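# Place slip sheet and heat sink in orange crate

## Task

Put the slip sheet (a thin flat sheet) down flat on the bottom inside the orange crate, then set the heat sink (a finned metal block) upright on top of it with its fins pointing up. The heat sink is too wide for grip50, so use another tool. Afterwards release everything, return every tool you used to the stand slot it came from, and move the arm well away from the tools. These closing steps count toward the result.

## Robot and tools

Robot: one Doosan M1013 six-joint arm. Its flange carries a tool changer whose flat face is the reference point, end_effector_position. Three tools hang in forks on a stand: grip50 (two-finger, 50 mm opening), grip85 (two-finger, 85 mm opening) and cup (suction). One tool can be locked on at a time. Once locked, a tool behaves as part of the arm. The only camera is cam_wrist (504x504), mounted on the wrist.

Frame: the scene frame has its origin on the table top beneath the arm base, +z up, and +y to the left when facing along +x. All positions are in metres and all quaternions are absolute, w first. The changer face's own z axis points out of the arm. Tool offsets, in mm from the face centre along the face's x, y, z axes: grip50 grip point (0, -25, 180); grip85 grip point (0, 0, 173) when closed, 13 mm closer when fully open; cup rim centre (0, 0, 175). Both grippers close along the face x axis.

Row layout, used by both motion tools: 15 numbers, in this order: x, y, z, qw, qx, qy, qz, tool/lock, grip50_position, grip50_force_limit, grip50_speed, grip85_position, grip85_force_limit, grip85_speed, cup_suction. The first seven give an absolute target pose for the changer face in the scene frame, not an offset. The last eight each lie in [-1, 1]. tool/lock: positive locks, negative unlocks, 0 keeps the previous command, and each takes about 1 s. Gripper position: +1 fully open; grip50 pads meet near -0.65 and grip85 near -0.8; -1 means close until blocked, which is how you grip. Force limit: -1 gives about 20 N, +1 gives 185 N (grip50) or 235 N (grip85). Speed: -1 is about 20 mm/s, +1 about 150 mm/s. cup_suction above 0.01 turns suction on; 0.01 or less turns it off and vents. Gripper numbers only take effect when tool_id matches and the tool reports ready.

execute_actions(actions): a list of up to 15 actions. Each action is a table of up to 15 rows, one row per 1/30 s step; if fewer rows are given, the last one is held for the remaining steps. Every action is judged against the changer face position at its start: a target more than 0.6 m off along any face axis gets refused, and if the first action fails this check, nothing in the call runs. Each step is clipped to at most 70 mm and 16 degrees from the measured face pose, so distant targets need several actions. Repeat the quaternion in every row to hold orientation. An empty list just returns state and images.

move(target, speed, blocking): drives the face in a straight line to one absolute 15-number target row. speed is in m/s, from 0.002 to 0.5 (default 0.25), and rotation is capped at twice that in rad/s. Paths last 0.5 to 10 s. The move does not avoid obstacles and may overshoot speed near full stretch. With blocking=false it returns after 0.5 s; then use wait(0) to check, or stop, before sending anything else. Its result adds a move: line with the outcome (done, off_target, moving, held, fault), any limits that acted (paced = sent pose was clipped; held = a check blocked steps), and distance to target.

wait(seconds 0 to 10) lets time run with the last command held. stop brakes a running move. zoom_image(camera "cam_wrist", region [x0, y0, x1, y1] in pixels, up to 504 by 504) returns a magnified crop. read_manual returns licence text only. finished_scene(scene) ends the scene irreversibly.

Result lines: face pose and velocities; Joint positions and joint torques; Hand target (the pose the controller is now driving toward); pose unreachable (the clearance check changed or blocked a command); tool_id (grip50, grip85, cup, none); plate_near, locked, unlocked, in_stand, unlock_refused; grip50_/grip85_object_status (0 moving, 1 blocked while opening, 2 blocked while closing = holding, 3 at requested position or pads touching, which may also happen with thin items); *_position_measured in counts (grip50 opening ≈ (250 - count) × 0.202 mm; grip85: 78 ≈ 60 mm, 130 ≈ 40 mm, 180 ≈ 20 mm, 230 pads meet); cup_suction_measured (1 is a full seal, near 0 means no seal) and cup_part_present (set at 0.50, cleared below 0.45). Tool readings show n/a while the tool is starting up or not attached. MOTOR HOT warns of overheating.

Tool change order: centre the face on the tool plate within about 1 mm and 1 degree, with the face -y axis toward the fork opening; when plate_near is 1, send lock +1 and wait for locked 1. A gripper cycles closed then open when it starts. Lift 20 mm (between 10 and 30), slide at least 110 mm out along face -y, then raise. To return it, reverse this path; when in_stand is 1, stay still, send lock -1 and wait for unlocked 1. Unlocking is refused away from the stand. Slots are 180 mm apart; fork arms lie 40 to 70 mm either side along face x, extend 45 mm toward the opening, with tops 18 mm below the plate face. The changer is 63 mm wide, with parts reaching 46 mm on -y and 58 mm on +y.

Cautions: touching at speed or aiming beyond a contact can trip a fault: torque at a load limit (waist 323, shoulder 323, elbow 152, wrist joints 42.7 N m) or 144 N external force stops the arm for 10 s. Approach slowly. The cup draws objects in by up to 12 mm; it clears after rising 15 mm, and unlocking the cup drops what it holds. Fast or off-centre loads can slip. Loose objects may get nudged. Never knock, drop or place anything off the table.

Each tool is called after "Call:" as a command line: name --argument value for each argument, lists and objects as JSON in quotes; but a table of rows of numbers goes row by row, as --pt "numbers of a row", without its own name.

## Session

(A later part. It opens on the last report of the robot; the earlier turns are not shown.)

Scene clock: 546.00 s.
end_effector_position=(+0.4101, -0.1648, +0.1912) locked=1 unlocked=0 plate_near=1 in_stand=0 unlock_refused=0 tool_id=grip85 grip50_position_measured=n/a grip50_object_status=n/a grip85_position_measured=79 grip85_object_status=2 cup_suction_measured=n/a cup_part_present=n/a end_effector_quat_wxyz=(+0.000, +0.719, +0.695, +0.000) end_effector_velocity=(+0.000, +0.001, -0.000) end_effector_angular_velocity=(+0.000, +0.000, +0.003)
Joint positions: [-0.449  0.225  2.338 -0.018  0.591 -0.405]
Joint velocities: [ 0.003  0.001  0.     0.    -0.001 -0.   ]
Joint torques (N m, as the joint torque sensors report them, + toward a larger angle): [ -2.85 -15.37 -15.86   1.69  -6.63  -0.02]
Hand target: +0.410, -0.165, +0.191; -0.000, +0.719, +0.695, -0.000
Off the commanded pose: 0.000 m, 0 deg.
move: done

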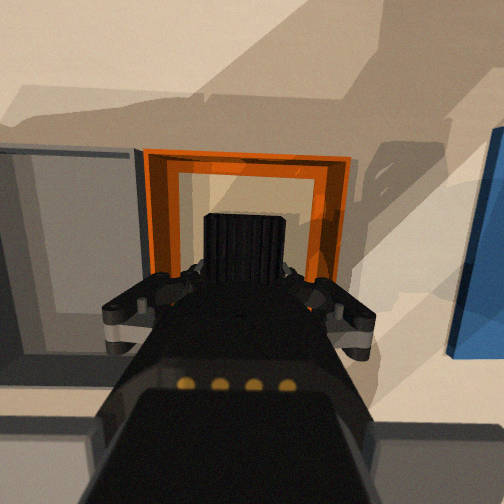

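Call:
execute_actions --actions '[[[0.4100, -0.1648, 0.1915, 0, 0.7187, 0.6953, 0, 0, 1, 0, 0, 0.7, -0.5, 0, 0]]]'

Scene clock: 549.77 s.
end_effector_position=(+0.4099, -0.1648, +0.1914) locked=1 unlocked=0 plate_near=1 in_stand=0 unlock_refused=0 tool_id=grip85 grip50_position_measured=n/a grip50_object_status=n/a grip85_position_measured=41 grip85_object_status=0 cup_suction_measured=n/a cup_part_present=n/a end_effector_quat_wxyz=(-0.000, +0.719, +0.695, -0.000) end_effector_velocity=(+0.001, -0.000, +0.001) end_effector_angular_velocity=(-0.001, -0.001, +0.001)
Joint positions: [-0.449  0.224  2.338 -0.018  0.591 -0.405]
Joint velocities: [ 0.    -0.001 -0.001 -0.     0.    -0.   ]
Joint torques (N m, as the joint torque sensors report them, + toward a larger angle): [ -1.99 -49.48 -27.59   1.82  -0.43  -0.15]
Hand target: +0.410, -0.165, +0.191; +0.000, +0.719, +0.695, -0.000
Off the commanded pose: 0.000 m, 0 deg.

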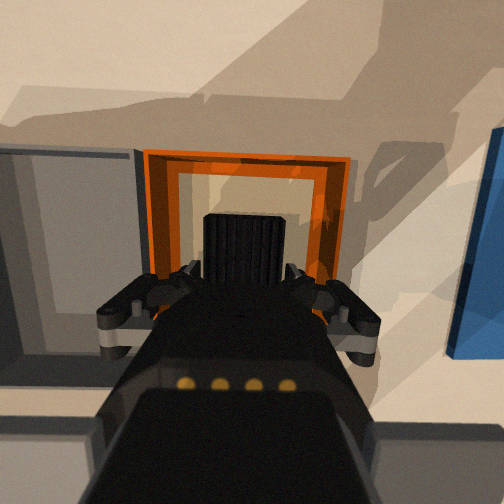

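Call:
move --target '[0.4100, -0.1648, 0.245, 0, 0.7187, 0.6953, 0, 0, 1, 0, 0, 0.7, -0.5, 0, 0]' --speed 0.12

Call:
move --target '[0.5434, -0.1643, 0.381, 0, 0.7536, 0.6574, 0, 0, 1, 0, 0, 1, -0.5, 0, 0]' --speed 0.3

Scene clock: 555.27 s.
end_effector_position=(+0.4100, -0.1648, +0.2448) locked=1 unlocked=0 plate_near=1 in_stand=0 unlock_refused=0 tool_id=grip85 grip50_position_measured=n/a grip50_object_status=n/a grip85_position_measured=41 grip85_object_status=3 cup_suction_measured=n/a cup_part_present=n/a end_effector_quat_wxyz=(-0.000, +0.719, +0.695, -0.000) end_effector_velocity=(-0.000, +0.000, +0.001) end_effector_angular_velocity=(+0.000, +0.000, -0.000)
Joint positions: [-0.447  0.131  2.302 -0.015  0.72  -0.408]
Joint velocities: [ 0.    -0.003 -0.001  0.001  0.004 -0.   ]
Joint torques (N m, as the joint torque sensors report them, + toward a larger angle): [ -2.84 -46.15 -34.8    2.42  -0.29   0.07]
Hand target: +0.410, -0.165, +0.245; +0.000, +0.719, +0.695, -0.000
Off the commanded pose: 0.000 m, 0 deg.
move: done

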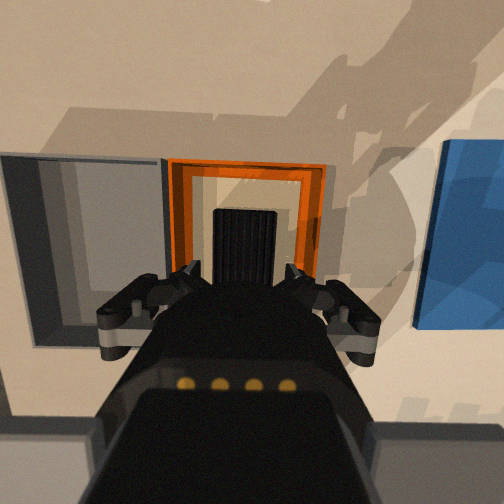

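Scene clock: 556.43 s.
end_effector_position=(+0.5434, -0.1643, +0.3808) locked=1 unlocked=0 plate_near=1 in_stand=0 unlock_refused=0 tool_id=grip85 grip50_position_measured=n/a grip50_object_status=n/a grip85_position_measured=3 grip85_object_status=3 cup_suction_measured=n/a cup_part_present=n/a end_effector_quat_wxyz=(+0.000, +0.754, +0.657, -0.000) end_effector_velocity=(+0.001, +0.000, +0.001) end_effector_angular_velocity=(+0.000, -0.000, -0.001)
Joint positions: [-0.342  0.152  1.961 -0.011  1.041 -0.205]
Joint velocities: [ 0.001  0.001 -0.003  0.     0.002  0.001]
Joint torques (N m, as the joint torque sensors report them, + toward a larger angle): [ -3.11 -59.77 -43.48   3.36  -0.3   -0.41]
Hand target: +0.544, -0.164, +0.381; +0.000, +0.754, +0.657, -0.000
Off the commanded pose: 0.000 m, 0 deg.
move: done

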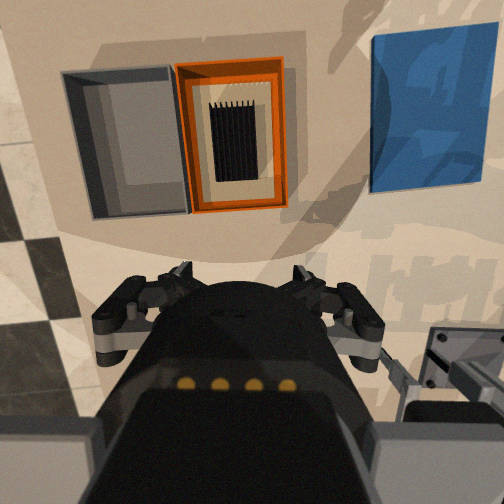

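The heat sink is centered on the sheet. Next I'll dock grip85.

Call:
move --target '[0.6623, -0.1806, 0.381, 0, 0.7536, 0.6574, 0, 0, 1, 0, 0, 1, -0.5, 0, 0]' --speed 0.15

Call:
move --target '[0.6623, -0.1806, 0.3612, 0, 0.7536, 0.6574, 0, 0, 1, 0, 0, 1, -0.5, 0, 0]' --speed 0.03

Scene clock: 561.83 s.
end_effector_position=(+0.6622, -0.1805, +0.3809) locked=1 unlocked=0 plate_near=1 in_stand=0 unlock_refused=0 tool_id=grip85 grip50_position_measured=n/a grip50_object_status=n/a grip85_position_measured=3 grip85_object_status=3 cup_suction_measured=n/a cup_part_present=n/a end_effector_quat_wxyz=(+0.000, +0.754, +0.657, -0.000) end_effector_velocity=(+0.001, -0.001, -0.000) end_effector_angular_velocity=(-0.000, +0.001, -0.000)
Joint positions: [-0.306  0.327  1.736 -0.01   1.091 -0.17 ]
Joint velocities: [-0.     0.002 -0.002 -0.     0.     0.   ]
Joint torques (N m, as the joint torque sensors report them, + toward a larger angle): [ -0.36 -80.29 -45.29   3.28   0.05  -0.05]
Hand target: +0.662, -0.181, +0.381; +0.000, +0.754, +0.657, -0.000
Off the commanded pose: 0.000 m, 0 deg.
move: done

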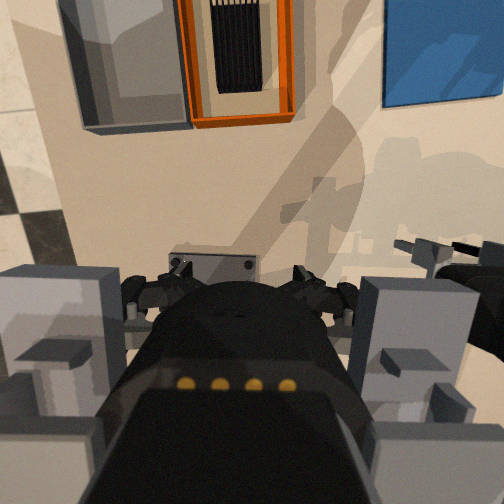

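Scene clock: 562.80 s.
end_effector_position=(+0.6623, -0.1806, +0.3613) locked=1 unlocked=0 plate_near=1 in_stand=1 unlock_refused=0 tool_id=grip85 grip50_position_measured=n/a grip50_object_status=n/a grip85_position_measured=3 grip85_object_status=3 cup_suction_measured=n/a cup_part_present=n/a end_effector_quat_wxyz=(+0.000, +0.754, +0.657, +0.000) end_effector_velocity=(+0.001, +0.001, -0.001) end_effector_angular_velocity=(-0.001, -0.000, +0.002)
Joint positions: [-0.306  0.343  1.755 -0.01   1.057 -0.17 ]
Joint velocities: [ 0.001  0.001 -0.    -0.001 -0.002 -0.   ]
Joint torques (N m, as the joint torque sensors report them, + toward a larger angle): [ -2.53 -79.3  -45.73   3.46  -0.72  -0.15]
Hand target: +0.662, -0.181, +0.361; -0.000, +0.754, +0.657, +0.000
Off the commanded pose: 0.000 m, 0 deg.
move: done

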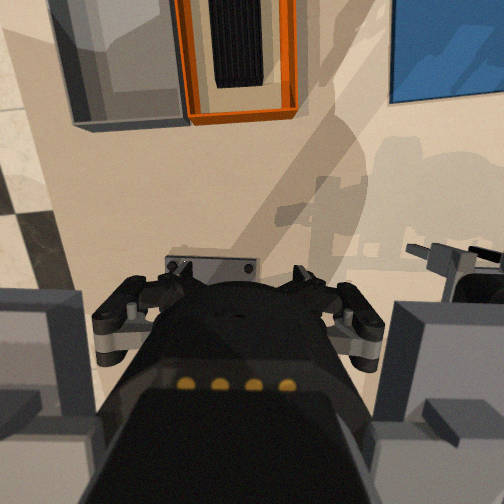

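Call:
execute_actions --actions '[[[0.6623, -0.1806, 0.361, 0, 0.7536, 0.6574, 0, -1, 1, 0, 0, 1, -0.5, 0, 0]], [[0.6623, -0.1806, 0.361, 0, 0.7536, 0.6574, 0, -1, 1, 0, 0, 1, -0.5, 0, 0]]]'

Scene clock: 566.03 s.
end_effector_position=(+0.6623, -0.1806, +0.3610) locked=0 unlocked=1 plate_near=1 in_stand=1 unlock_refused=0 tool_id=none grip50_position_measured=n/a grip50_object_status=n/a grip85_position_measured=n/a grip85_object_status=n/a cup_suction_measured=n/a cup_part_present=n/a end_effector_quat_wxyz=(-0.000, +0.754, +0.657, -0.000) end_effector_velocity=(-0.001, -0.001, -0.000) end_effector_angular_velocity=(+0.001, +0.001, -0.002)
Joint positions: [-0.306  0.343  1.755 -0.01   1.057 -0.17 ]
Joint velocities: [-0.002  0.     0.001  0.001  0.    -0.   ]
Joint torques (N m, as the joint torque sensors report them, + toward a larger angle): [  0.16 -69.63 -38.24   3.41  -0.34   0.04]
Hand target: +0.662, -0.181, +0.361; +0.000, +0.754, +0.657, -0.000
Off the commanded pose: 0.000 m, 0 deg.

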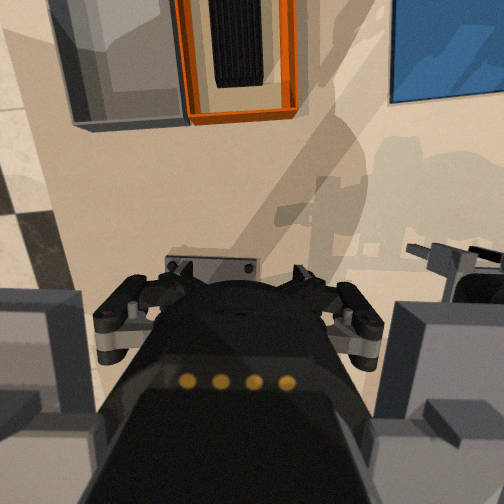

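Call:
move --target '[0.6623, -0.1806, 0.4, 0, 0.7536, 0.6574, 0, 0, 1, 0, 0, 1, -0.5, 0, 0]' --speed 0.1

Call:
move --target '[0.56, -0.08, 0.58, 0, 0.7536, 0.6574, 0, 0, 1, 0, 0, 1, -0.5, 0, 0]' --speed 0.3

Scene clock: 569.63 s.
end_effector_position=(+0.6623, -0.1806, +0.3999) locked=0 unlocked=1 plate_near=0 in_stand=0 unlock_refused=0 tool_id=none grip50_position_measured=n/a grip50_object_status=n/a grip85_position_measured=n/a grip85_object_status=n/a cup_suction_measured=n/a cup_part_present=n/a end_effector_quat_wxyz=(-0.000, +0.754, +0.657, -0.000) end_effector_velocity=(+0.000, +0.000, +0.001) end_effector_angular_velocity=(+0.000, +0.000, +0.000)
Joint positions: [-0.305  0.314  1.717 -0.009  1.124 -0.17 ]
Joint velocities: [ 0.    -0.001 -0.001  0.     0.002 -0.   ]
Joint torques (N m, as the joint torque sensors report them, + toward a larger angle): [ -1.55 -69.63 -38.5    3.5   -0.5   -0.01]
Hand target: +0.662, -0.181, +0.400; +0.000, +0.754, +0.657, -0.000
Off the commanded pose: 0.000 m, 0 deg.
move: done

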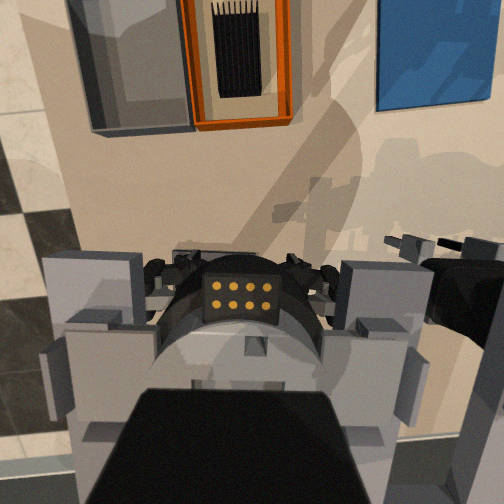

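Scene clock: 570.93 s.
end_effector_position=(+0.5602, -0.0802, +0.5799) locked=0 unlocked=1 plate_near=0 in_stand=0 unlock_refused=0 tool_id=none grip50_position_measured=n/a grip50_object_status=n/a grip85_position_measured=n/a grip85_object_status=n/a cup_suction_measured=n/a cup_part_present=n/a end_effector_quat_wxyz=(+0.000, +0.754, +0.657, -0.000) end_effector_velocity=(-0.000, +0.002, +0.001) end_effector_angular_velocity=(-0.001, +0.001, +0.002)
Joint positions: [-0.19   0.038  1.706 -0.007  1.41  -0.057]
Joint velocities: [ 0.003 -0.001 -0.    -0.001  0.002  0.001]
Joint torques (N m, as the joint torque sensors report them, + toward a larger angle): [ -4.09 -43.58 -42.73   3.53  -0.09   0.08]
Hand target: +0.560, -0.080, +0.580; +0.000, +0.754, +0.657, -0.000
Off the commanded pose: 0.000 m, 0 deg.
move: done

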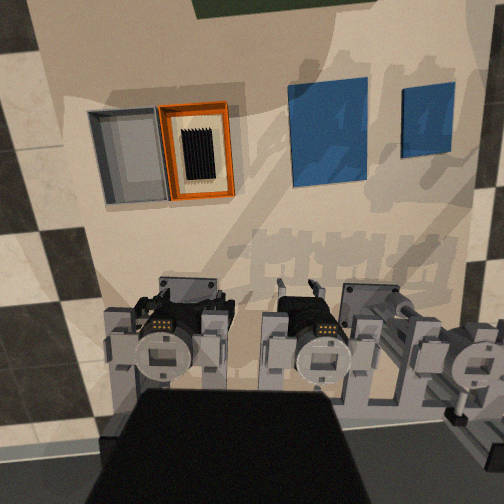

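Call:
finished_scene --scene 1

The scene is finished: the task was done.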